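# Move the desk flask onto an incubator shelf

## Task

Take the flask that sits on the desk and set it down on one of the incubator's shelves. It must rest flat on the shelf surface, keep the same face upward as it had on the desk, and have no part sticking out beyond the shelf's front edge. The flasks already inside the incubator must stay flat on their shelves, unstacked, with their original face up, or the task fails. The task also fails if any flask touches the floor, if either incubator door is slammed open or closed, or if the robot falls or ends up tilted. Anything that stays in place only because the robot is holding it at the end does not count.

## Robot and tools

ROBOT. A Hello Robot Stretch 3 with a single arm: a two-wheel base, a lift that rides up a mast, and a telescoping arm that reaches out to the robot's RIGHT side. The gripper cannot move forward on its own; the base must drive. The base measures 0.33 m long by 0.34 m wide and turns in place about a point midway between the drive wheels, 0.05 m behind its front edge. With the arm pulled in and the wrist folded, a spin sweeps a radius of 0.28 m; an unfolded, level wrist reaches past that circle.

FRAMES. Base frame: origin on the floor between the drive wheels, x forward, y left, z up. hand_pose is reported in it, located where the closed fingertips meet. With all wrist joints at zero, that hand frame has x up, y pointing back along the arm toward the mast, z toward the robot's rear. The odometry frame is the base frame as it was at the start of the scene; base_odometry heading runs -3.142 to 3.142, left positive, and counts wheel slip as motion.

execute_actions. Argument actions: a list holding exactly one action, or empty (then it only reports state and images). An action may contain base, joints, or both, plus optional contact_limits; its motions start together. base holds exactly one command, both relative to where the base last measured itself: translate_m (metres, -1 to 1, forward positive, no sideways driving) or rotate_rad (radians, -3.2 to 3.2, counter-clockwise seen from above positive). joints is one dictionary keyed by joint name, each value an absolute target: lift_m 0 to 1.1 (arm height on the mast); arm_m 0 to 0.52 (extension); wrist_yaw_rad -1.345 to 4.42 (0 along the arm, positive toward the front, 3.0 folded over the base); wrist_pitch_rad -1.57 to 0.451 (0 level, negative tips the fingers down); wrist_roll_rad -2.911 to 2.911 (0 fingers side by side and level); gripper_m -0.089 to 0.179 (bigger is wider; actual fingertip gap is about 0.007 m less when almost shut and 0.025 m less when wide, zero below 0.007); head_pan_rad -3.953 to 1.73 (0 forward, positive left, -1.57 looks along the arm); head_tilt_rad -1.53 to 0.419 (negative looks down). contact_limits accepts only arm_m: a motor effort in percent, 1 to 100, at which the arm motion halts with contact_stop; it also caps holding force until the next action. Lower is softer, but too low stops immediately. cameras: a list drawn from head_camera, nav_camera, wrist_camera, all; omitted or null or ["all"] gives every camera, [] gives none. Unknown keys or out-of-range numbers reject the whole call with no motion. A joint or base left out of an action may still be driving toward its previous target.

wait: seconds, 0 to 10; commands nothing new and returns the same report as an empty action. zoom_image: camera plus region [x0, y0, x1, y1] in pixels of that camera's latest full image, origin at top-left, at most 504 by 504. finished_scene: scene, the number of the current scene; irreversible, and its result tells whether the goal was met and gives the next task. Answering without any tool call ends everything.

RESULTS. base_status and joint_status describe how each motion of the last accepted action ended: done (for the base, wheels turned the commanded amount, slip or not), off_target (stopped short, may still push), contact_stop, time_out, torque_fault (old target dropped). on_its_own covers uncommanded joints; "held at" is the target being held, not the position. A stopped arm or lift goes slack until commanded again; a slack lift can sag under load or be pushed upward by closing fingers on a surface. The base, wrist and head never contact-stop and keep pushing. A wrist servo pushed hard for several seconds shuts off for 10 s and goes limp. motor_effort is percent of maximum, positive toward larger joint values, bracket = peak during the last action; readings carry fixed bias and noise. Positive wheel effort pushes forward. lidar_m: 12 distances in metres for 30-degree sectors, first straight ahead, counting counter-clockwise (4th left, 7th behind, 10th right), "-" nothing seen; one plane 0.17 m up, range 0.15 to 12 m, blind to glass and clear plastic, partly blocked by the robot's own parts. wrist_depth_mm and head_depth_mm: 7 by 7 grids of median depth in mm from the top-left (wrist 45 to 1000, head 280 to 4000, head image is sideways). base_tilt in degrees, forward and right positive; turned_by_wheels and turned_by_imu give turning since the previous report. A pictures line names the images in order. A stop in one call cancels later motion calls in the same reply.

CAMERAS. head_camera and nav_camera ride the head and follow pan and tilt; wrist_camera rides the gripper. Calibration for scene 1 (K, distortion, T_world_to_cam mapping base frame to camera) is given in the original setup; the head camera is 896x504 pinhole, nav 672x504 fisheye, wrist 644x364 pinhole. Expect small errors, larger for the wrist camera with the arm extended.

SPEED. Full base speed (0.30 m/s, 1.9 rad/s) only with lift_m under 0.30, arm_m under 0.03 and wrist_yaw_rad over 2.54; otherwise 0.10 m/s and 0.63 rad/s. Faster robot motion is better.

GRIPPER. Command a width below the object's to grip (lower squeezes harder); to let go, open at least 0.02 beyond the touching value. Reported width does not prove a grasp. Over-squeezing triggers a stall guard that weakens the grip; send a new value to re-squeeze.

CAUTIONS. Fold or unfold the wrist only with lift_m between 0.32 and 0.95, wrist_pitch_rad -0.4 and roll near 0; once folded, lift can go down to 0.25. With wrist_yaw_rad below -0.4 keep pitch at -0.5 or lower. Pushing the arm against something rigid with the gripper above about 0.45 m can tip the robot, especially on a second push or with a raised contact limit. Do not drive while gripping or pressing something fixed, and avoid snagging furniture, particularly reversing. If base_tilt shows a lean, back off in small steps, free the gripper, and lower lift_m to about 0.2 if needed. Handle incubator doors gently, never drop or let a flask reach the floor, and avoid hard hits. Loose objects may occasionally get nudged by outside forces. The robot keeps its last command while you think.

Each tool is called after ">>>" in YAML: its name, and indented under it one key for each argument.

## Session

>>> execute_actions:
  actions: []

Scene clock: 0.00 s.
base_odometry: x=+0.000 y=+0.000 heading=+0.000 (m, m, rad; odometry frame)
turned_by_wheels: +0.000 (rad since the last result)
turned_by_imu: +0.000 (rad since the last result)
base_tilt: forward=-0.4 right=-0.3 (deg)
lidar_m: 1.93 1.69 1.39 1.38 1.51 2.33 2.39 2.61 1.84 1.77 2.60 2.38
head_depth_mm: 1504 2277 2285 2253 2200 2168 2142 / 1493 2328 2321 2284 2281 1886 2199 / 1552 2364 2367 2331 2310 1889 2235 / 1684 2380 2424 2351 2344 1902 2268 / 1673 2368 2472 2399 2385 1892 2306 / 1676 2382 2512 2496 2457 1967 2371 / 1664 2352 2557 2524 2490 2112 2282
base_status: not commanded
joint_positions: lift_m=+0.496 arm_m=+0.001 wrist_yaw_rad=+2.863 wrist_pitch_rad=-0.366 wrist_roll_rad=-0.007 gripper_m=+0.037 head_pan_rad=-0.005 head_tilt_rad=+0.014
joint_status: not commanded
motor_effort: left_wheel=+0 right_wheel=+0 lift_m=+32 arm_m=+0 wrist_yaw_rad=+1 wrist_pitch_rad=+5 wrist_roll_rad=+0 gripper_m=+0 head_pan_rad=-1 head_tilt_rad=+1 (%)
hand_pose: x=+0.0422 y=+0.0755 z=+0.5204 quat_wxyz=(+0.224, +0.704, +0.032, +0.673) (m; base frame)
wrist_depth_mm: - - - - - - - / - - - - - - - / - - - - - - - / - - - - - - - / 840 917 936 - - - - / 730 - - 820 859 882 908 / 632 - 686 700 709 747 758
pictures: head_camera (sideways: a quarter turn clockwise sets it upright), nav_camera (sideways: a quarter turn counterclockwise sets it upright), wrist_camera
Images, in order (width x height): head_camera 896x504, nav_camera 672x504, wrist_camera 644x364.

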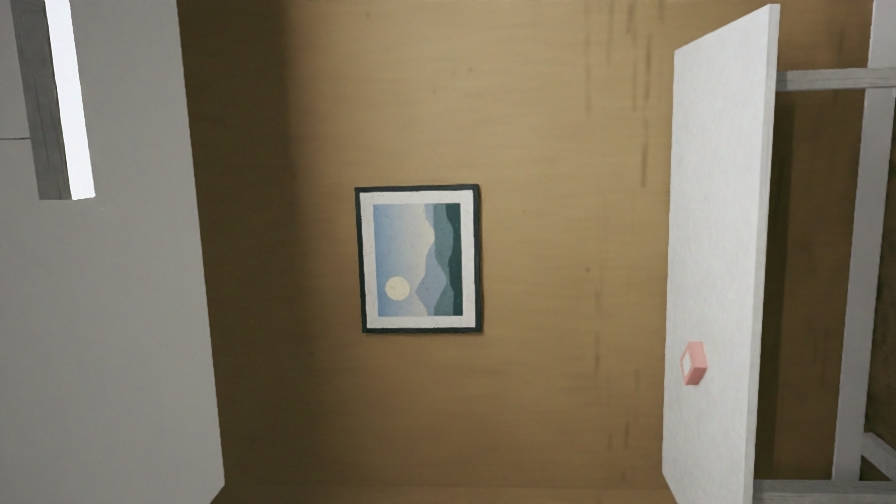

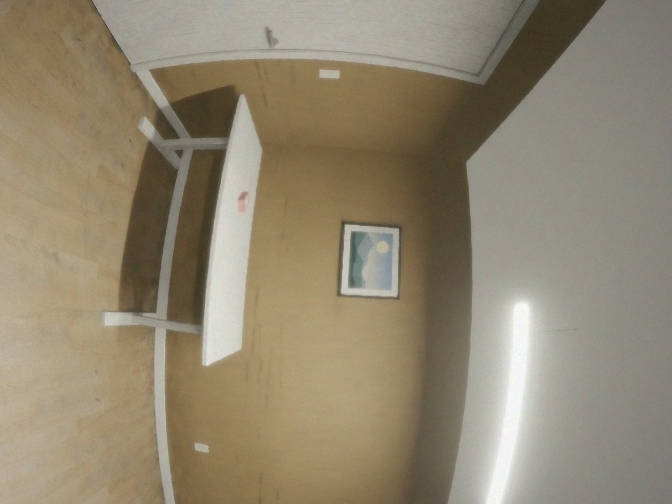

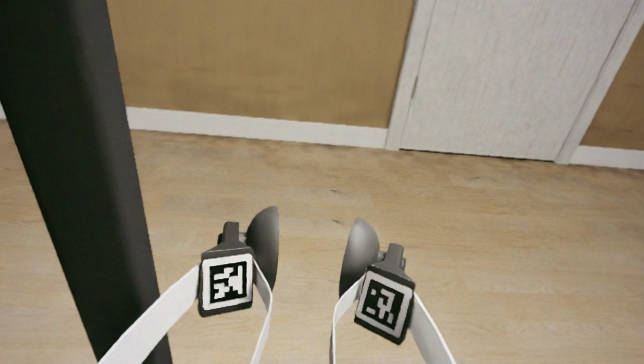

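>>> zoom_image:
  camera: "head_camera"
  region: [640, 320, 760, 410]

>>> execute_actions:
  actions:
    - {"joints":{"head_pan_rad":-1.6,"head_tilt_rad":-0.3}}
  cameras: ["head_camera","nav_camera"]

>>> execute_actions:
  actions:
    - {"joints":{"head_pan_rad":-3.1,"head_tilt_rad":-0.3}}
  cameras: ["head_camera","nav_camera"]

Region (640, 320, 760, 410) of head_camera's 896x504 image, scaled by 4.200, with more detail than that image has; it fills the top 378 rows of this view, and the rest is white.

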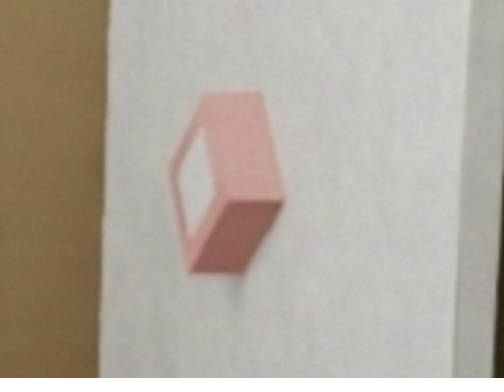

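Scene clock: 3.00 s.
base_odometry: x=+0.000 y=+0.000 heading=+0.000 (m, m, rad; odometry frame)
turned_by_wheels: +0.000 (rad since the last result)
turned_by_imu: +0.000 (rad since the last result)
base_tilt: forward=-0.3 right=-0.3 (deg)
lidar_m: 1.93 1.69 1.38 1.37 1.50 2.34 2.38 2.61 1.83 1.77 2.60 2.39
head_depth_mm: 2045 2125 2178 2172 1992 1925 1599 / 2089 2162 2200 1893 1930 1946 1612 / 2104 2181 2277 2356 2521 1967 1623 / 2127 2235 2340 2441 2574 2121 1621 / 2171 2270 2367 2505 2583 2134 1633 / 2220 2309 2438 2568 2681 2160 1642 / 2253 2360 2464 2592 2745 2163 1632
base_status: not commanded
joint_positions: lift_m=+0.496 arm_m=+0.001 wrist_yaw_rad=+2.863 wrist_pitch_rad=-0.366 wrist_roll_rad=-0.007 gripper_m=+0.037 head_pan_rad=-1.593 head_tilt_rad=-0.296
joint_status: all done
motor_effort: left_wheel=+0(0) right_wheel=+0(0) lift_m=+32(32) arm_m=+0(0) wrist_yaw_rad=+1(1) wrist_pitch_rad=+5(4) wrist_roll_rad=+0(0) gripper_m=+0(0) head_pan_rad=-3(29) head_tilt_rad=-1(20) (%)
hand_pose: x=+0.0422 y=+0.0755 z=+0.5204 quat_wxyz=(+0.224, +0.704, +0.032, +0.673) (m; base frame)
wrist_depth_mm: - - - - - - - / - - - - - - - / - - - - - - - / - - - - - - - / 848 896 942 - - - - / 732 - - 815 850 879 930 / 640 - 666 700 700 744 761
pictures: head_camera (sideways: a quarter turn clockwise sets it upright), nav_camera (sideways: a quarter turn counterclockwise sets it upright)
camera_calibration (this result's frames):
head_camera: T_world_to_cam=[[0.0188544, 0.222134, -0.974834, 1.27881], [0.999733, -0.0171879, 0.0154194, -0.0261113], [-0.0133302, -0.974865, -0.222399, 0.251756], [0, 0, 0, 1]] pos_world=[0.00534911, -0.0390878, 1.30302]
nav_camera: T_world_to_cam=[[0.0394067, -0.271719, 0.961569, -1.20821], [-0.998785, -0.0392109, 0.0298517, 0.02053], [0.0295928, -0.961577, -0.272934, 0.312875], [0, 0, 0, 1]] pos_world=[0.0588578, -0.0266352, 1.24656]
Images, in order (width x height): head_camera 896x504, nav_camera 672x504.

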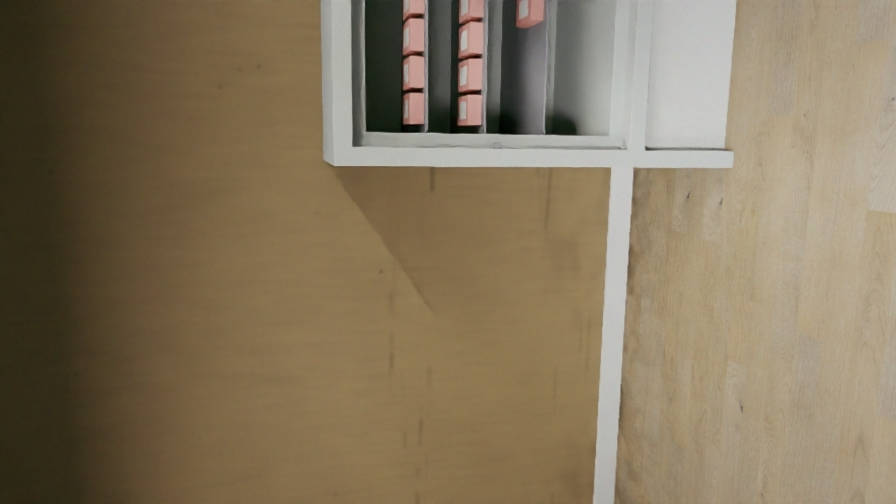

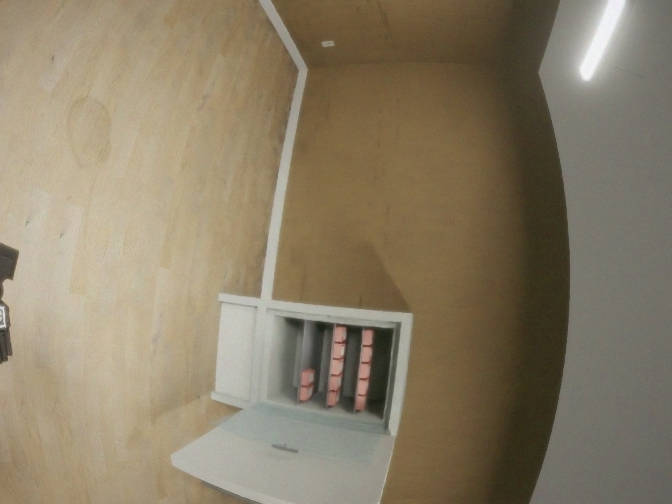

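Scene clock: 4.30 s.
base_odometry: x=+0.000 y=+0.000 heading=+0.000 (m, m, rad; odometry frame)
turned_by_wheels: +0.000 (rad since the last result)
turned_by_imu: +0.000 (rad since the last result)
base_tilt: forward=-0.4 right=-0.3 (deg)
lidar_m: 1.93 1.69 1.39 1.38 1.51 2.33 2.38 2.61 1.84 1.77 2.59 2.39
head_depth_mm: 2021 2128 2205 2301 2420 2111 1602 / 2089 2173 2269 2362 2499 2102 1617 / 2139 2235 2345 2427 2549 2114 1620 / 2186 2272 2398 2506 2602 2119 1619 / 2246 2314 2451 2588 2675 2118 1620 / 2301 2397 2528 2667 2826 2144 1619 / 2364 2456 2584 2736 2858 2149 1633
base_status: not commanded
joint_positions: lift_m=+0.496 arm_m=+0.001 wrist_yaw_rad=+2.863 wrist_pitch_rad=-0.366 wrist_roll_rad=-0.007 gripper_m=+0.037 head_pan_rad=-3.093 head_tilt_rad=-0.296
joint_status: all done
motor_effort: left_wheel=+0(0) right_wheel=+0(0) lift_m=+32(32) arm_m=+0(0) wrist_yaw_rad=+1(1) wrist_pitch_rad=+5(5) wrist_roll_rad=+0(0) gripper_m=+1(0) head_pan_rad=-3(30) head_tilt_rad=-1(0) (%)
hand_pose: x=+0.0422 y=+0.0755 z=+0.5204 quat_wxyz=(+0.224, +0.704, +0.032, +0.673) (m; base frame)
wrist_depth_mm: - - - - - - - / - - - - - - - / - - - - - - - / - - - - - - - / 845 932 961 - - - - / 727 - - 816 855 889 923 / 634 - 678 699 704 755 777
pictures: head_camera (sideways: a quarter turn clockwise sets it upright), nav_camera (sideways: a quarter turn counterclockwise sets it upright)
camera_calibration (this result's frames):
head_camera: T_world_to_cam=[[0.223093, -0.00308524, -0.974792, 1.27751], [0.0535703, -0.998445, 0.0154203, -0.0203409], [-0.973324, -0.0556601, -0.222581, 0.257848], [0, 0, 0, 1]] pos_world=[-0.0329432, -0.00201593, 1.30301]
nav_camera: T_world_to_cam=[[-0.26843, -0.0585374, 0.961519, -1.20627], [-0.109769, 0.993509, 0.0298403, 0.0151218], [-0.957024, -0.0975352, -0.273114, 0.319127], [0, 0, 0, 1]] pos_world=[-0.0167262, -0.0545092, 1.24655]
Images, in order (width x height): head_camera 896x504, nav_camera 672x504.

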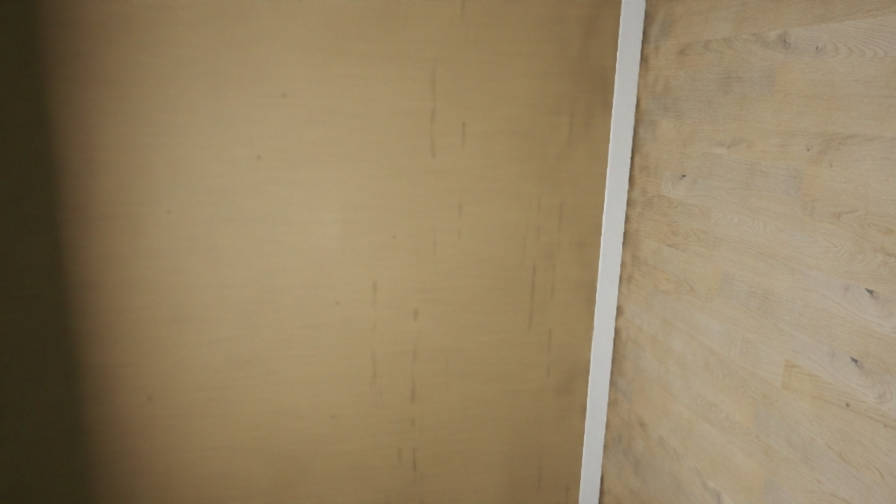

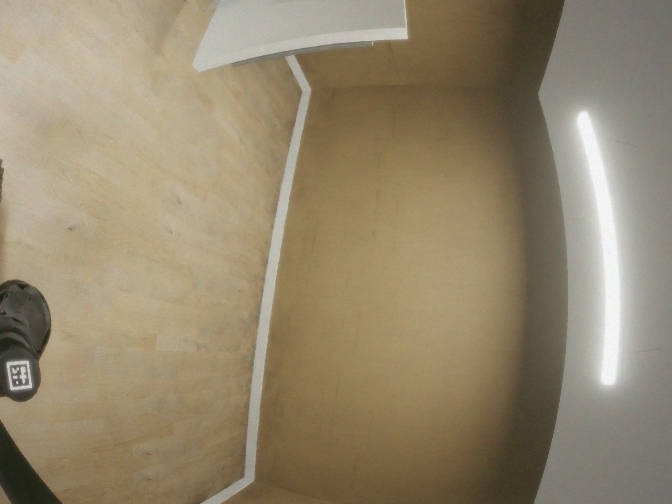

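>>> execute_actions:
  actions:
    - {"base":{"rotate_rad":0.25},"joints":{"head_pan_rad":0,"head_tilt_rad":-0.6,"lift_m":0.28}}
  cameras: []

>>> execute_actions:
  actions:
    - {"base":{"translate_m":1.0}}
  cameras: []

>>> execute_actions:
  actions:
    - {"base":{"translate_m":0.45},"joints":{"head_pan_rad":-0.25}}
  cameras: ["head_camera","nav_camera"]

Scene clock: 11.13 s.
base_odometry: x=+0.000 y=+0.000 heading=+0.250 (m, m, rad; odometry frame)
turned_by_wheels: +0.250 (rad since the last result)
turned_by_imu: +0.252 (rad since the last result)
base_tilt: forward=-0.5 right=-0.4 (deg)
lidar_m: 2.22 1.47 1.38 1.39 1.75 2.38 2.42 2.58 1.78 2.41 2.57 1.93
head_depth_mm: 1967 2115 1944 2429 1892 1519 1263 / 2032 2215 1979 2524 1888 1514 1260 / 2117 2301 2146 2545 1899 1524 1265 / 2204 2413 2206 2566 1917 1533 1268 / 2270 2457 2280 2464 1943 1542 1280 / 2015 2133 2202 2343 1936 1545 1283 / 1758 1843 1937 2005 1937 1540 1287
base_status: done
joint_positions: lift_m=+0.280 arm_m=+0.001 wrist_yaw_rad=+2.863 wrist_pitch_rad=-0.366 wrist_roll_rad=-0.007 gripper_m=+0.037 head_pan_rad=-0.007 head_tilt_rad=-0.593
joint_status: all done
motor_effort: left_wheel=-4(11) right_wheel=+4(9) lift_m=+27(29) arm_m=+0(0) wrist_yaw_rad=+1(1) wrist_pitch_rad=+5(5) wrist_roll_rad=+0(0) gripper_m=+0(0) head_pan_rad=+2(28) head_tilt_rad=-2(19) (%)
hand_pose: x=+0.0422 y=+0.0754 z=+0.3046 quat_wxyz=(+0.224, +0.704, +0.032, +0.673) (m; base frame)
wrist_depth_mm: - - - - - - - / - - - - - - - / - 948 - - - - - / - 742 782 807 845 923 - / 561 606 640 648 702 711 742 / 484 - - 538 568 586 614 / 445 - - 464 473 494 511
pictures: none
No camera images: the call's "cameras" was empty. Leave "cameras" out to get every camera's image.

Scene clock: 16.13 s.
base_odometry: x=+0.969 y=+0.247 heading=+0.250 (m, m, rad; odometry frame)
turned_by_wheels: +0.000 (rad since the last result)
turned_by_imu: +0.002 (rad since the last result)
base_tilt: forward=-0.5 right=-0.3 (deg)
lidar_m: 1.23 1.04 0.97 0.98 1.25 2.66 3.33 2.33 2.33 2.36 1.11 1.45
head_depth_mm: 1172 1275 1377 1110 864 1515 1265 / 1225 1329 1443 1118 899 1517 1263 / 1274 1386 1489 1099 939 1522 1268 / 1331 1455 1564 1133 1724 1522 1274 / 1382 1520 1621 1138 1591 1538 1278 / 1405 1518 1574 1147 1739 1494 1289 / 1249 1310 1375 1152 1522 1509 1289
base_status: done
joint_positions: lift_m=+0.280 arm_m=+0.001 wrist_yaw_rad=+2.863 wrist_pitch_rad=-0.366 wrist_roll_rad=-0.007 gripper_m=+0.037 head_pan_rad=-0.007 head_tilt_rad=-0.593
joint_status: not commanded
motor_effort: left_wheel=-5(11) right_wheel=+3(11) lift_m=+27(27) arm_m=+0(0) wrist_yaw_rad=+1(1) wrist_pitch_rad=+5(5) wrist_roll_rad=+0(0) gripper_m=+0(0) head_pan_rad=+2(2) head_tilt_rad=-2(2) (%)
hand_pose: x=+0.0422 y=+0.0754 z=+0.3046 quat_wxyz=(+0.224, +0.704, +0.032, +0.673) (m; base frame)
wrist_depth_mm: - - 978 917 857 832 815 / - - - - 951 880 858 / - 966 - - - 959 944 / - 739 771 805 875 917 936 / 562 613 641 652 697 709 753 / 484 - - 546 568 583 610 / 443 - - 464 464 498 518
pictures: none
No camera images: the call's "cameras" was empty. Leave "cameras" out to get every camera's image.

Scene clock: 19.37 s.
base_odometry: x=+1.405 y=+0.358 heading=+0.250 (m, m, rad; odometry frame)
turned_by_wheels: +0.000 (rad since the last result)
turned_by_imu: +0.001 (rad since the last result)
base_tilt: forward=-0.4 right=-0.3 (deg)
lidar_m: 1.04 0.80 0.78 0.80 1.01 2.20 3.73 2.67 2.94 1.69 0.88 1.03
head_depth_mm: 819 892 982 1055 831 666 557 / 834 908 1005 1067 838 670 559 / 848 927 1024 1091 838 674 561 / 864 944 1047 1113 787 675 563 / 879 966 1072 1134 851 679 564 / 897 989 1093 1146 855 681 567 / 915 1003 1119 1156 861 685 570
base_status: done
joint_positions: lift_m=+0.280 arm_m=+0.001 wrist_yaw_rad=+2.863 wrist_pitch_rad=-0.366 wrist_roll_rad=-0.007 gripper_m=+0.037 head_pan_rad=-0.243 head_tilt_rad=-0.593
joint_status: all done
motor_effort: left_wheel=-4(10) right_wheel=+3(11) lift_m=+27(27) arm_m=+0(0) wrist_yaw_rad=+1(0) wrist_pitch_rad=+5(5) wrist_roll_rad=+0(0) gripper_m=+1(0) head_pan_rad=-3(16) head_tilt_rad=-3(2) (%)
hand_pose: x=+0.0422 y=+0.0754 z=+0.3046 quat_wxyz=(+0.224, +0.704, +0.032, +0.673) (m; base frame)
wrist_depth_mm: - 837 814 755 756 700 671 / - 902 882 803 793 756 709 / - 956 917 857 865 804 776 / - 732 770 826 861 842 825 / 566 614 644 656 691 665 757 / 479 - - 540 561 577 612 / 439 - - 470 470 500 512
pictures: head_camera (sideways: a quarter turn clockwise sets it upright), nav_camera (sideways: a quarter turn counterclockwise sets it upright)
camera_calibration (this result's frames):
head_camera: T_world_to_cam=[[-0.480521, 0.133526, -0.866759, 1.14079], [0.240562, 0.970499, 0.0161422, -0.0224152], [0.843344, -0.200753, -0.498466, 0.605798], [0, 0, 0, 1]] pos_world=[0.0426699, -0.00895537, 1.29112]
nav_camera: T_world_to_cam=[[0.535839, -0.0861075, 0.839918, -1.05251], [-0.174849, -0.984538, 0.0106137, 0.0405576], [0.826017, -0.152546, -0.542609, 0.658945], [0, 0, 0, 1]] pos_world=[0.0267669, 0.0498208, 1.24114]
Images, in order (width x height): head_camera 896x504, nav_camera 672x504.

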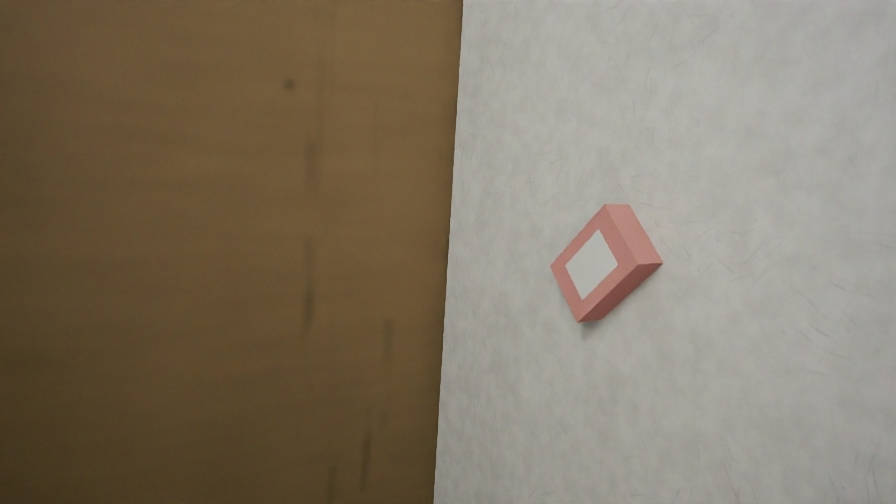

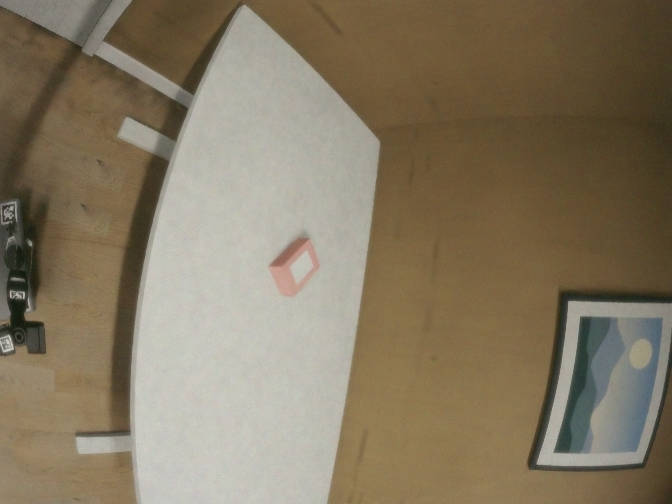

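>>> execute_actions:
  actions:
    - {"base":{"translate_m":-0.05},"joints":{"lift_m":0.93}}
  cameras: []

>>> execute_actions:
  actions:
    - {"base":{"rotate_rad":1.15},"joints":{"wrist_yaw_rad":0.83,"head_pan_rad":-1.4,"head_tilt_rad":-0.8,"gripper_m":0.17}}
  cameras: []

>>> execute_actions:
  actions:
    - {"joints":{"wrist_pitch_rad":-0.2,"arm_m":0.25}}

Scene clock: 33.93 s.
base_odometry: x=+1.357 y=+0.346 heading=+0.249 (m, m, rad; odometry frame)
turned_by_wheels: +0.000 (rad since the last result)
turned_by_imu: +0.000 (rad since the last result)
base_tilt: forward=-0.4 right=-0.3 (deg)
lidar_m: 1.09 0.84 0.80 0.82 1.03 2.25 3.68 2.63 2.92 1.76 0.90 1.08
head_depth_mm: 860 938 1029 1092 832 668 557 / 875 954 1044 1114 838 671 558 / 887 973 1073 1126 844 671 560 / 907 989 1093 1133 787 676 563 / 919 1012 1121 1141 819 677 564 / 942 1034 1148 1151 854 681 566 / 956 1055 1172 1159 861 685 568
base_status: done
joint_positions: lift_m=+0.930 arm_m=+0.001 wrist_yaw_rad=+2.863 wrist_pitch_rad=-0.367 wrist_roll_rad=-0.007 gripper_m=+0.037 head_pan_rad=-0.243 head_tilt_rad=-0.594
joint_status: all done
motor_effort: left_wheel=-4(15) right_wheel=+3(8) lift_m=+37(40) arm_m=+0(0) wrist_yaw_rad=+0(0) wrist_pitch_rad=+5(5) wrist_roll_rad=+0(0) gripper_m=+0(0) head_pan_rad=-3(3) head_tilt_rad=-1(2) (%)
hand_pose: x=+0.0422 y=+0.0754 z=+0.9541 quat_wxyz=(+0.225, +0.704, +0.032, +0.673) (m; base frame)
wrist_depth_mm: - 859 799 769 762 722 692 / - 919 878 835 807 754 742 / - - 961 906 873 839 769 / - - - 962 938 857 827 / - - - - - 663 627 / - - - - - - 516 / - - - - - - 426
pictures: none
No camera images: the call's "cameras" was empty. Leave "cameras" out to get every camera's image.

Scene clock: 36.70 s.
base_odometry: x=+1.357 y=+0.346 heading=+1.399 (m, m, rad; odometry frame)
turned_by_wheels: +1.150 (rad since the last result)
turned_by_imu: +1.159 (rad since the last result)
base_tilt: forward=-0.4 right=-0.3 (deg)
lidar_m: 0.80 0.84 1.13 3.04 3.79 2.62 2.92 0.93 0.89 1.08 0.85 0.87
head_depth_mm: 882 992 1060 833 719 - - / 899 1010 1077 838 704 - 1107 / 910 1029 1082 846 707 - 1141 / 930 1049 1091 811 - 1255 1164 / 945 1074 1098 826 697 618 1164 / 965 1094 1108 858 702 631 1168 / 982 1120 1116 862 724 938 1177
base_status: done
joint_positions: lift_m=+0.930 arm_m=+0.001 wrist_yaw_rad=+0.833 wrist_pitch_rad=-0.367 wrist_roll_rad=-0.007 gripper_m=+0.170 head_pan_rad=-1.393 head_tilt_rad=-0.790
joint_status: all done
motor_effort: left_wheel=-4(10) right_wheel=+4(8) lift_m=+37(37) arm_m=+0(0) wrist_yaw_rad=-2(1) wrist_pitch_rad=+5(5) wrist_roll_rad=+0(0) gripper_m=+0(84) head_pan_rad=-3(29) head_tilt_rad=-3(16) (%)
hand_pose: x=+0.1491 y=-0.3015 z=+0.9541 quat_wxyz=(+0.691, +0.399, -0.581, +0.165) (m; base frame)
wrist_depth_mm: 569 648 739 909 928 773 643 / 615 690 829 - - 783 664 / 633 753 831 904 937 834 686 / 677 627 633 688 705 774 705 / 703 519 519 541 559 592 624 / - 886 439 454 469 442 515 / 825 - 382 389 400 404 439
pictures: none
No camera images: the call's "cameras" was empty. Leave "cameras" out to get every camera's image.

Scene clock: 39.77 s.
base_odometry: x=+1.357 y=+0.346 heading=+1.399 (m, m, rad; odometry frame)
turned_by_wheels: +0.000 (rad since the last result)
turned_by_imu: +0.000 (rad since the last result)
base_tilt: forward=-0.4 right=-0.3 (deg)
lidar_m: 0.80 0.84 1.13 3.06 3.79 2.62 2.91 0.93 0.90 1.08 0.85 0.87
head_depth_mm: 881 970 - 806 682 579 1130 / 901 1002 - 812 685 582 1156 / 911 1011 - 832 689 596 1155 / 927 1054 1134 801 692 601 1159 / 947 1074 1146 825 697 615 1160 / 962 1094 1116 856 699 619 1167 / 980 1116 1117 863 704 636 1175
base_status: not commanded
joint_positions: lift_m=+0.930 arm_m=+0.250 wrist_yaw_rad=+0.831 wrist_pitch_rad=-0.223 wrist_roll_rad=-0.007 gripper_m=+0.170 head_pan_rad=-1.393 head_tilt_rad=-0.790
joint_status: all done
motor_effort: left_wheel=-4(4) right_wheel=+4(4) lift_m=+37(37) arm_m=+4(6) wrist_yaw_rad=-1(2) wrist_pitch_rad=+7(8) wrist_roll_rad=+0(0) gripper_m=+0(0) head_pan_rad=-3(3) head_tilt_rad=-3(4) (%)
hand_pose: x=+0.1593 y=-0.5594 z=+0.9884 quat_wxyz=(+0.677, +0.355, -0.608, +0.213) (m; base frame)
wrist_depth_mm: 581 649 767 860 688 549 464 / 604 691 805 886 686 558 474 / 621 718 851 920 716 569 485 / 655 754 866 887 743 594 486 / 658 627 648 698 713 612 501 / - 506 526 554 574 597 507 / 407 426 439 456 476 472 498
pictures: head_camera (sideways: a quarter turn clockwise sets it upright), nav_camera (sideways: a quarter turn counterclockwise sets it upright), wrist_camera
camera_calibration (this result's frames):
head_camera: T_world_to_cam=[[-0.102617, 0.650209, -0.752794, 0.98991], [0.984664, 0.173741, 0.0158408, -0.0265576], [0.141091, -0.739623, -0.658066, 0.817715], [0, 0, 0, 1]] pos_world=[0.0123596, -0.0342327, 1.28373]
nav_camera: T_world_to_cam=[[0.167425, -0.675377, 0.718217, -0.891621], [-0.969941, -0.243325, -0.00270695, 0.0627507], [0.176588, -0.696175, -0.695814, 0.862203], [0, 0, 0, 1]] pos_world=[0.0578886, 0.0133329, 1.24048]
wrist_camera: T_world_to_cam=[[-0.612498, -0.770772, 0.175374, -0.516538], [-0.397773, 0.108811, -0.911009, 1.0625], [0.683098, -0.62775, -0.373239, 0.0683349], [0, 0, 0, 1]] pos_world=[0.0595756, -0.470847, 1.08404]
Images, in order (width x height): head_camera 896x504, nav_camera 672x504, wrist_camera 644x364.

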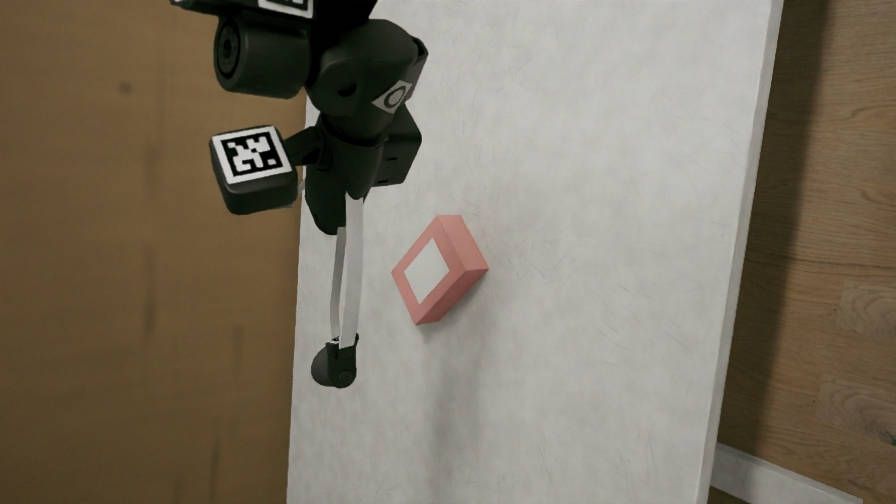

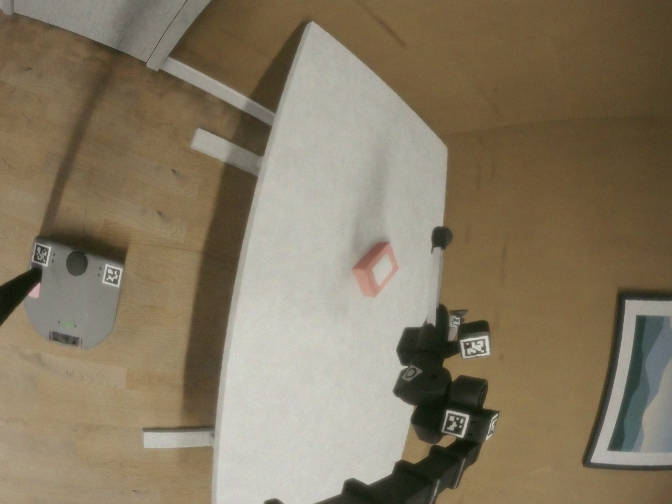

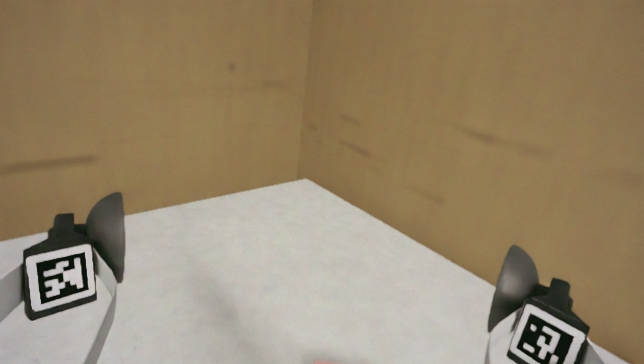

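>>> execute_actions:
  actions:
    - {"joints":{"lift_m":0.77,"arm_m":0.34}}
  cameras: ["head_camera","wrist_camera"]

Scene clock: 43.80 s.
base_odometry: x=+1.357 y=+0.346 heading=+1.399 (m, m, rad; odometry frame)
turned_by_wheels: +0.000 (rad since the last result)
turned_by_imu: +0.000 (rad since the last result)
base_tilt: forward=-0.4 right=-0.3 (deg)
lidar_m: 0.80 0.84 1.13 3.04 3.79 2.63 2.92 0.93 0.90 1.08 0.85 0.87
head_depth_mm: 883 992 1072 781 683 579 1130 / 896 1009 1076 775 688 583 1148 / 911 1034 1111 791 690 595 1155 / 928 1045 1095 799 693 599 1161 / 944 1074 1102 832 695 616 1170 / 966 1092 1109 856 699 620 1171 / 980 1113 1119 862 702 636 1173
base_status: not commanded
joint_positions: lift_m=+0.770 arm_m=+0.340 wrist_yaw_rad=+0.831 wrist_pitch_rad=-0.223 wrist_roll_rad=-0.007 gripper_m=+0.170 head_pan_rad=-1.393 head_tilt_rad=-0.790
joint_status: all done
motor_effort: left_wheel=-4(5) right_wheel=+4(4) lift_m=+26(32) arm_m=+3(4) wrist_yaw_rad=-1(0) wrist_pitch_rad=+7(7) wrist_roll_rad=+0(0) gripper_m=+0(0) head_pan_rad=-3(3) head_tilt_rad=-3(4) (%)
hand_pose: x=+0.1593 y=-0.6494 z=+0.8288 quat_wxyz=(+0.677, +0.355, -0.608, +0.213) (m; base frame)
wrist_depth_mm: 575 656 776 725 580 468 395 / 611 692 797 766 599 481 405 / 613 677 756 740 609 494 409 / 427 457 494 537 571 499 421 / 346 358 371 395 418 445 429 / - 283 281 253 327 344 367 / 230 240 207 211 268 270 296
pictures: head_camera (sideways: a quarter turn clockwise sets it upright), wrist_camera
camera_calibration (this result's frames):
head_camera: T_world_to_cam=[[-0.102617, 0.650209, -0.752794, 0.98991], [0.984664, 0.173741, 0.0158408, -0.0265576], [0.141091, -0.739623, -0.658066, 0.817715], [0, 0, 0, 1]] pos_world=[0.0123596, -0.0342327, 1.28373]
wrist_camera: T_world_to_cam=[[-0.612543, -0.770732, 0.175396, -0.55792], [-0.397552, 0.10861, -0.911129, 0.926909], [0.683186, -0.627835, -0.372935, -0.0480491], [0, 0, 0, 1]] pos_world=[0.0595716, -0.560845, 0.924471]
Images, in order (width x height): head_camera 896x504, wrist_camera 644x364.

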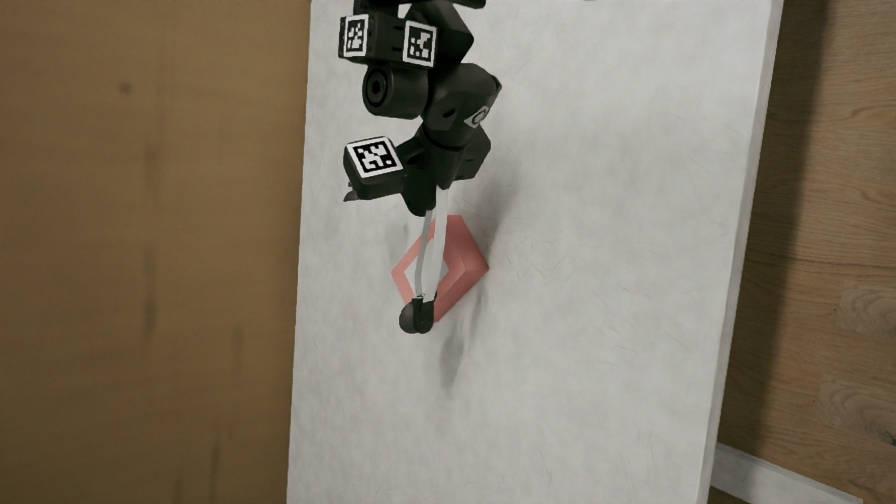

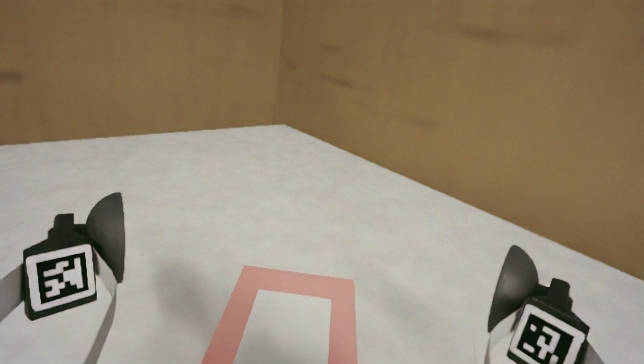

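>>> execute_actions:
  actions:
    - {"base":{"translate_m":0.012},"joints":{"lift_m":0.70,"arm_m":0.352}}
  cameras: ["head_camera","wrist_camera"]

Scene clock: 46.93 s.
base_odometry: x=+1.359 y=+0.358 heading=+1.399 (m, m, rad; odometry frame)
turned_by_wheels: +0.000 (rad since the last result)
turned_by_imu: +0.000 (rad since the last result)
base_tilt: forward=-0.3 right=-0.3 (deg)
lidar_m: 0.79 0.83 1.12 3.00 3.79 2.64 2.93 0.93 0.90 1.08 0.84 0.86
head_depth_mm: 885 988 1061 - 682 578 1132 / 900 1011 1071 894 672 582 1153 / 910 1030 1082 903 689 596 1151 / 929 1052 1089 812 692 599 1160 / 950 1074 1099 841 697 615 1169 / 960 1093 1106 856 700 619 1163 / 980 1116 1119 864 705 636 1167
base_status: done
joint_positions: lift_m=+0.700 arm_m=+0.352 wrist_yaw_rad=+0.831 wrist_pitch_rad=-0.223 wrist_roll_rad=-0.007 gripper_m=+0.170 head_pan_rad=-1.393 head_tilt_rad=-0.790
joint_status: all done
motor_effort: left_wheel=-4(5) right_wheel=+3(8) lift_m=+26(24) arm_m=+3(5) wrist_yaw_rad=-1(0) wrist_pitch_rad=+7(7) wrist_roll_rad=+0(0) gripper_m=+1(0) head_pan_rad=-3(3) head_tilt_rad=-3(3) (%)
hand_pose: x=+0.1593 y=-0.6615 z=+0.7589 quat_wxyz=(+0.677, +0.355, -0.608, +0.213) (m; base frame)
wrist_depth_mm: 573 650 756 734 559 456 385 / 588 676 767 750 575 476 394 / 404 438 490 547 555 484 401 / 284 304 325 350 383 423 405 / 229 235 181 183 275 295 317 / - 184 139 145 212 229 243 / 153 119 115 119 172 176 194
pictures: head_camera (sideways: a quarter turn clockwise sets it upright), wrist_camera
camera_calibration (this result's frames):
head_camera: T_world_to_cam=[[-0.102614, 0.650209, -0.752794, 0.98991], [0.984665, 0.173737, 0.0158408, -0.0265576], [0.141088, -0.739624, -0.658066, 0.817715], [0, 0, 0, 1]] pos_world=[0.0123595, -0.0342328, 1.28373]
wrist_camera: T_world_to_cam=[[-0.612558, -0.770718, 0.175404, -0.554891], [-0.397474, 0.108539, -0.911172, 0.86443], [0.683218, -0.627864, -0.372826, -0.0817967], [0, 0, 0, 1]] pos_world=[0.0595703, -0.572845, 0.854478]
Images, in order (width x height): head_camera 896x504, wrist_camera 644x364.

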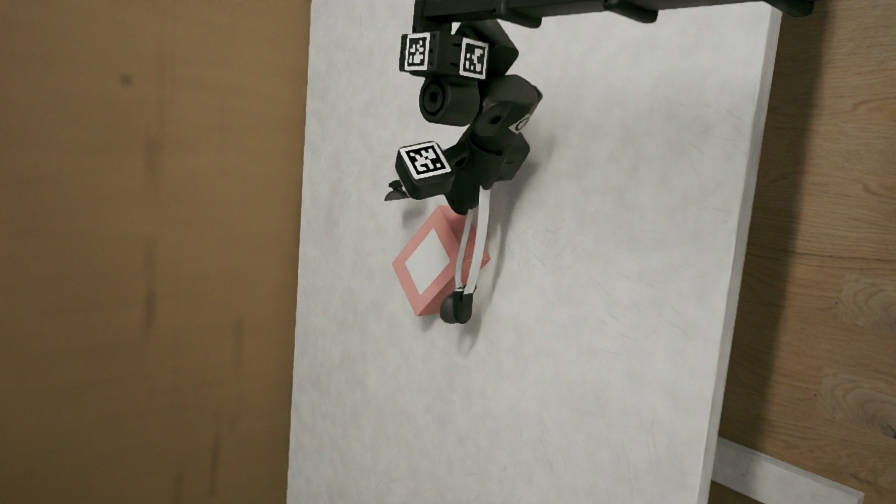

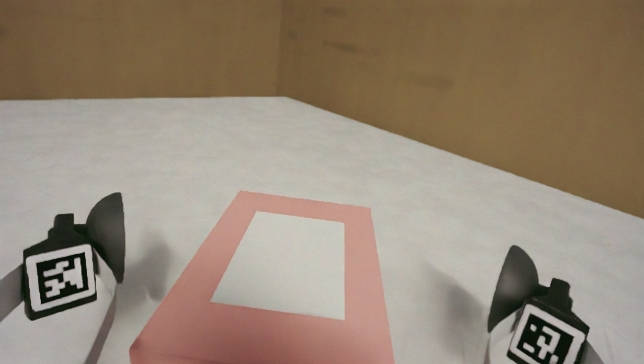

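>>> execute_actions:
  actions:
    - {"base":{"translate_m":0.022},"joints":{"lift_m":0.686}}
  cameras: ["wrist_camera"]

>>> execute_actions:
  actions:
    - {"joints":{"gripper_m":0.04}}
  cameras: ["wrist_camera"]

>>> execute_actions:
  actions:
    - {"joints":{"lift_m":0.74}}
  cameras: ["head_camera","wrist_camera"]

Scene clock: 51.07 s.
base_odometry: x=+1.362 y=+0.379 heading=+1.399 (m, m, rad; odometry frame)
turned_by_wheels: +0.000 (rad since the last result)
turned_by_imu: +0.000 (rad since the last result)
base_tilt: forward=-0.4 right=-0.3 (deg)
lidar_m: 0.77 0.81 1.09 2.92 3.77 2.66 2.95 0.93 0.92 1.08 0.82 0.83
head_depth_mm: 884 988 1060 900 673 580 1123 / 893 1007 1069 892 668 580 1148 / 909 1027 1084 900 688 595 1160 / 926 1050 1090 810 690 600 1160 / 946 1073 1103 852 695 616 1165 / 961 1092 1109 855 700 620 1169 / 978 1116 1113 863 704 638 1165
base_status: done
joint_positions: lift_m=+0.686 arm_m=+0.352 wrist_yaw_rad=+0.831 wrist_pitch_rad=-0.223 wrist_roll_rad=-0.007 gripper_m=+0.170 head_pan_rad=-1.393 head_tilt_rad=-0.790
joint_status: all done
motor_effort: left_wheel=-4(7) right_wheel=+3(8) lift_m=+27(27) arm_m=+3(3) wrist_yaw_rad=-1(0) wrist_pitch_rad=+7(7) wrist_roll_rad=+0(0) gripper_m=+0(0) head_pan_rad=-2(3) head_tilt_rad=-3(4) (%)
hand_pose: x=+0.1593 y=-0.6615 z=+0.7448 quat_wxyz=(+0.677, +0.355, -0.608, +0.213) (m; base frame)
wrist_depth_mm: 562 624 731 718 562 460 392 / 570 645 753 726 572 465 397 / 367 391 438 492 539 480 400 / 257 274 292 317 342 378 389 / - 212 167 156 225 268 282 / - 167 119 124 135 204 218 / 138 137 99 102 106 158 175
pictures: wrist_camera
camera_calibration (this result's frames):
wrist_camera: T_world_to_cam=[[-0.612558, -0.770718, 0.175404, -0.552435], [-0.397473, 0.108538, -0.911172, 0.851669], [0.683218, -0.627864, -0.372826, -0.0870188], [0, 0, 0, 1]] pos_world=[0.0595703, -0.572846, 0.840474]
Images, in order (width x height): wrist_camera 644x364.

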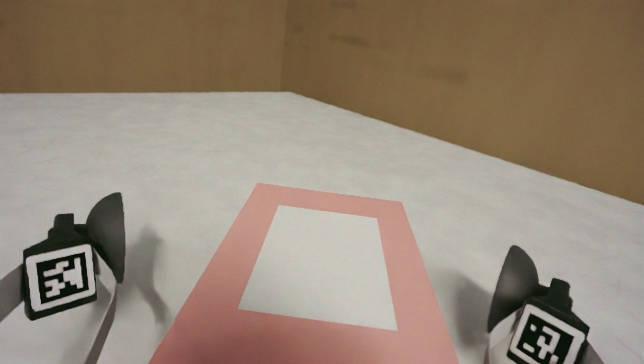

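Scene clock: 52.87 s.
base_odometry: x=+1.362 y=+0.379 heading=+1.399 (m, m, rad; odometry frame)
turned_by_wheels: +0.000 (rad since the last result)
turned_by_imu: +0.000 (rad since the last result)
base_tilt: forward=-0.4 right=-0.3 (deg)
lidar_m: 0.77 0.81 1.09 2.93 3.77 2.65 2.95 0.93 0.92 1.08 0.82 0.83
head_depth_mm: 883 995 1062 915 674 579 1130 / 899 1014 1073 892 669 582 1150 / 910 1030 1082 926 689 596 1154 / 929 1053 1091 813 691 599 1160 / 946 1079 1100 853 695 614 1160 / 964 1095 1106 858 700 620 1164 / 984 1119 1116 863 704 637 1163
base_status: not commanded
joint_positions: lift_m=+0.686 arm_m=+0.352 wrist_yaw_rad=+0.828 wrist_pitch_rad=-0.187 wrist_roll_rad=-0.007 gripper_m=+0.041 head_pan_rad=-1.393 head_tilt_rad=-0.790
joint_status: all done
motor_effort: left_wheel=-4(5) right_wheel=+3(5) lift_m=+27(27) arm_m=+3(3) wrist_yaw_rad=+2(2) wrist_pitch_rad=-4(7) wrist_roll_rad=+0(0) gripper_m=-17(92) head_pan_rad=-3(3) head_tilt_rad=-4(3) (%)
hand_pose: x=+0.1607 y=-0.6639 z=+0.7536 quat_wxyz=(+0.674, +0.343, -0.615, +0.224) (m; base frame)
wrist_depth_mm: 553 631 739 723 564 463 387 / 580 649 771 744 572 468 396 / 416 464 523 608 578 476 399 / 286 305 334 364 395 439 405 / 216 234 169 177 272 296 320 / 176 - 131 137 143 224 236 / - 144 108 112 118 181 186
pictures: wrist_camera
camera_calibration (this result's frames):
wrist_camera: T_world_to_cam=[[-0.619673, -0.764487, 0.177664, -0.551399], [-0.373141, 0.087815, -0.923609, 0.852165], [0.690486, -0.63863, -0.339678, -0.119588], [0, 0, 0, 1]] pos_world=[0.0588641, -0.572743, 0.84441]
Images, in order (width x height): wrist_camera 644x364.

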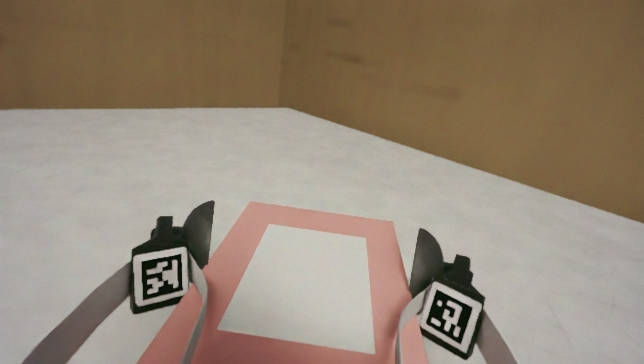

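Scene clock: 54.20 s.
base_odometry: x=+1.362 y=+0.379 heading=+1.399 (m, m, rad; odometry frame)
turned_by_wheels: +0.000 (rad since the last result)
turned_by_imu: +0.000 (rad since the last result)
base_tilt: forward=-0.4 right=-0.3 (deg)
lidar_m: 0.77 0.80 1.08 2.92 3.78 2.66 2.96 0.93 0.92 1.08 0.82 0.83
head_depth_mm: 881 992 1057 - 683 580 1125 / 895 1008 1074 - 686 582 1152 / 911 1028 1086 781 690 596 1153 / 929 1049 1096 796 691 601 1161 / 946 1070 1097 851 697 617 1159 / 961 1090 1110 855 698 620 1174 / 980 1116 1116 864 704 635 1163
base_status: not commanded
joint_positions: lift_m=+0.740 arm_m=+0.352 wrist_yaw_rad=+0.828 wrist_pitch_rad=-0.221 wrist_roll_rad=-0.007 gripper_m=+0.041 head_pan_rad=-1.393 head_tilt_rad=-0.790
joint_status: all done
motor_effort: left_wheel=-4(4) right_wheel=+3(3) lift_m=+38(40) arm_m=+3(3) wrist_yaw_rad=+2(2) wrist_pitch_rad=+7(7) wrist_roll_rad=+0(0) gripper_m=-17(17) head_pan_rad=-3(3) head_tilt_rad=-3(4) (%)
hand_pose: x=+0.1588 y=-0.6622 z=+0.7988 quat_wxyz=(+0.677, +0.353, -0.609, +0.212) (m; base frame)
wrist_depth_mm: 557 632 732 717 559 456 387 / 580 657 766 730 571 469 396 / 520 563 631 673 591 477 402 / 368 392 422 451 497 480 410 / 286 305 168 172 357 379 397 / 234 - 131 138 142 296 307 / - 195 110 114 119 240 249
pictures: head_camera (sideways: a quarter turn clockwise sets it upright), wrist_camera
camera_calibration (this result's frames):
head_camera: T_world_to_cam=[[-0.102595, 0.650212, -0.752794, 0.989909], [0.98467, 0.173707, 0.0158408, -0.0265577], [0.141066, -0.739628, -0.658066, 0.817715], [0, 0, 0, 1]] pos_world=[0.0123584, -0.0342329, 1.28373]
wrist_camera: T_world_to_cam=[[-0.61527, -0.768531, 0.175505, -0.560937], [-0.396095, 0.108899, -0.911729, 0.901197], [0.68158, -0.630477, -0.371414, -0.0696483], [0, 0, 0, 1]] pos_world=[0.0593029, -0.573148, 0.894227]
Images, in order (width x height): head_camera 896x504, wrist_camera 644x364.

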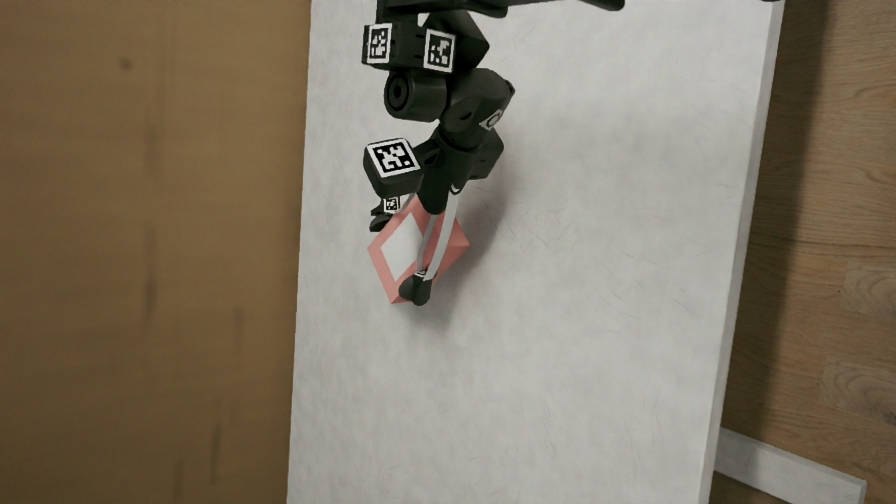

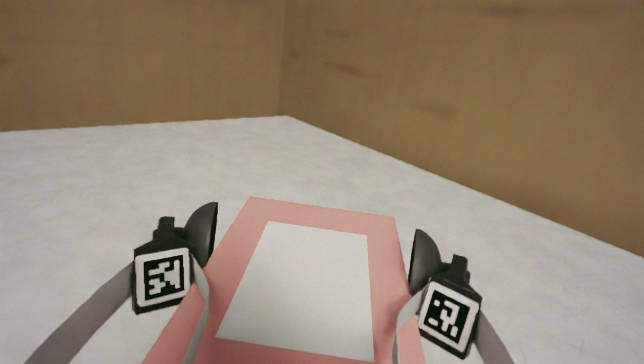

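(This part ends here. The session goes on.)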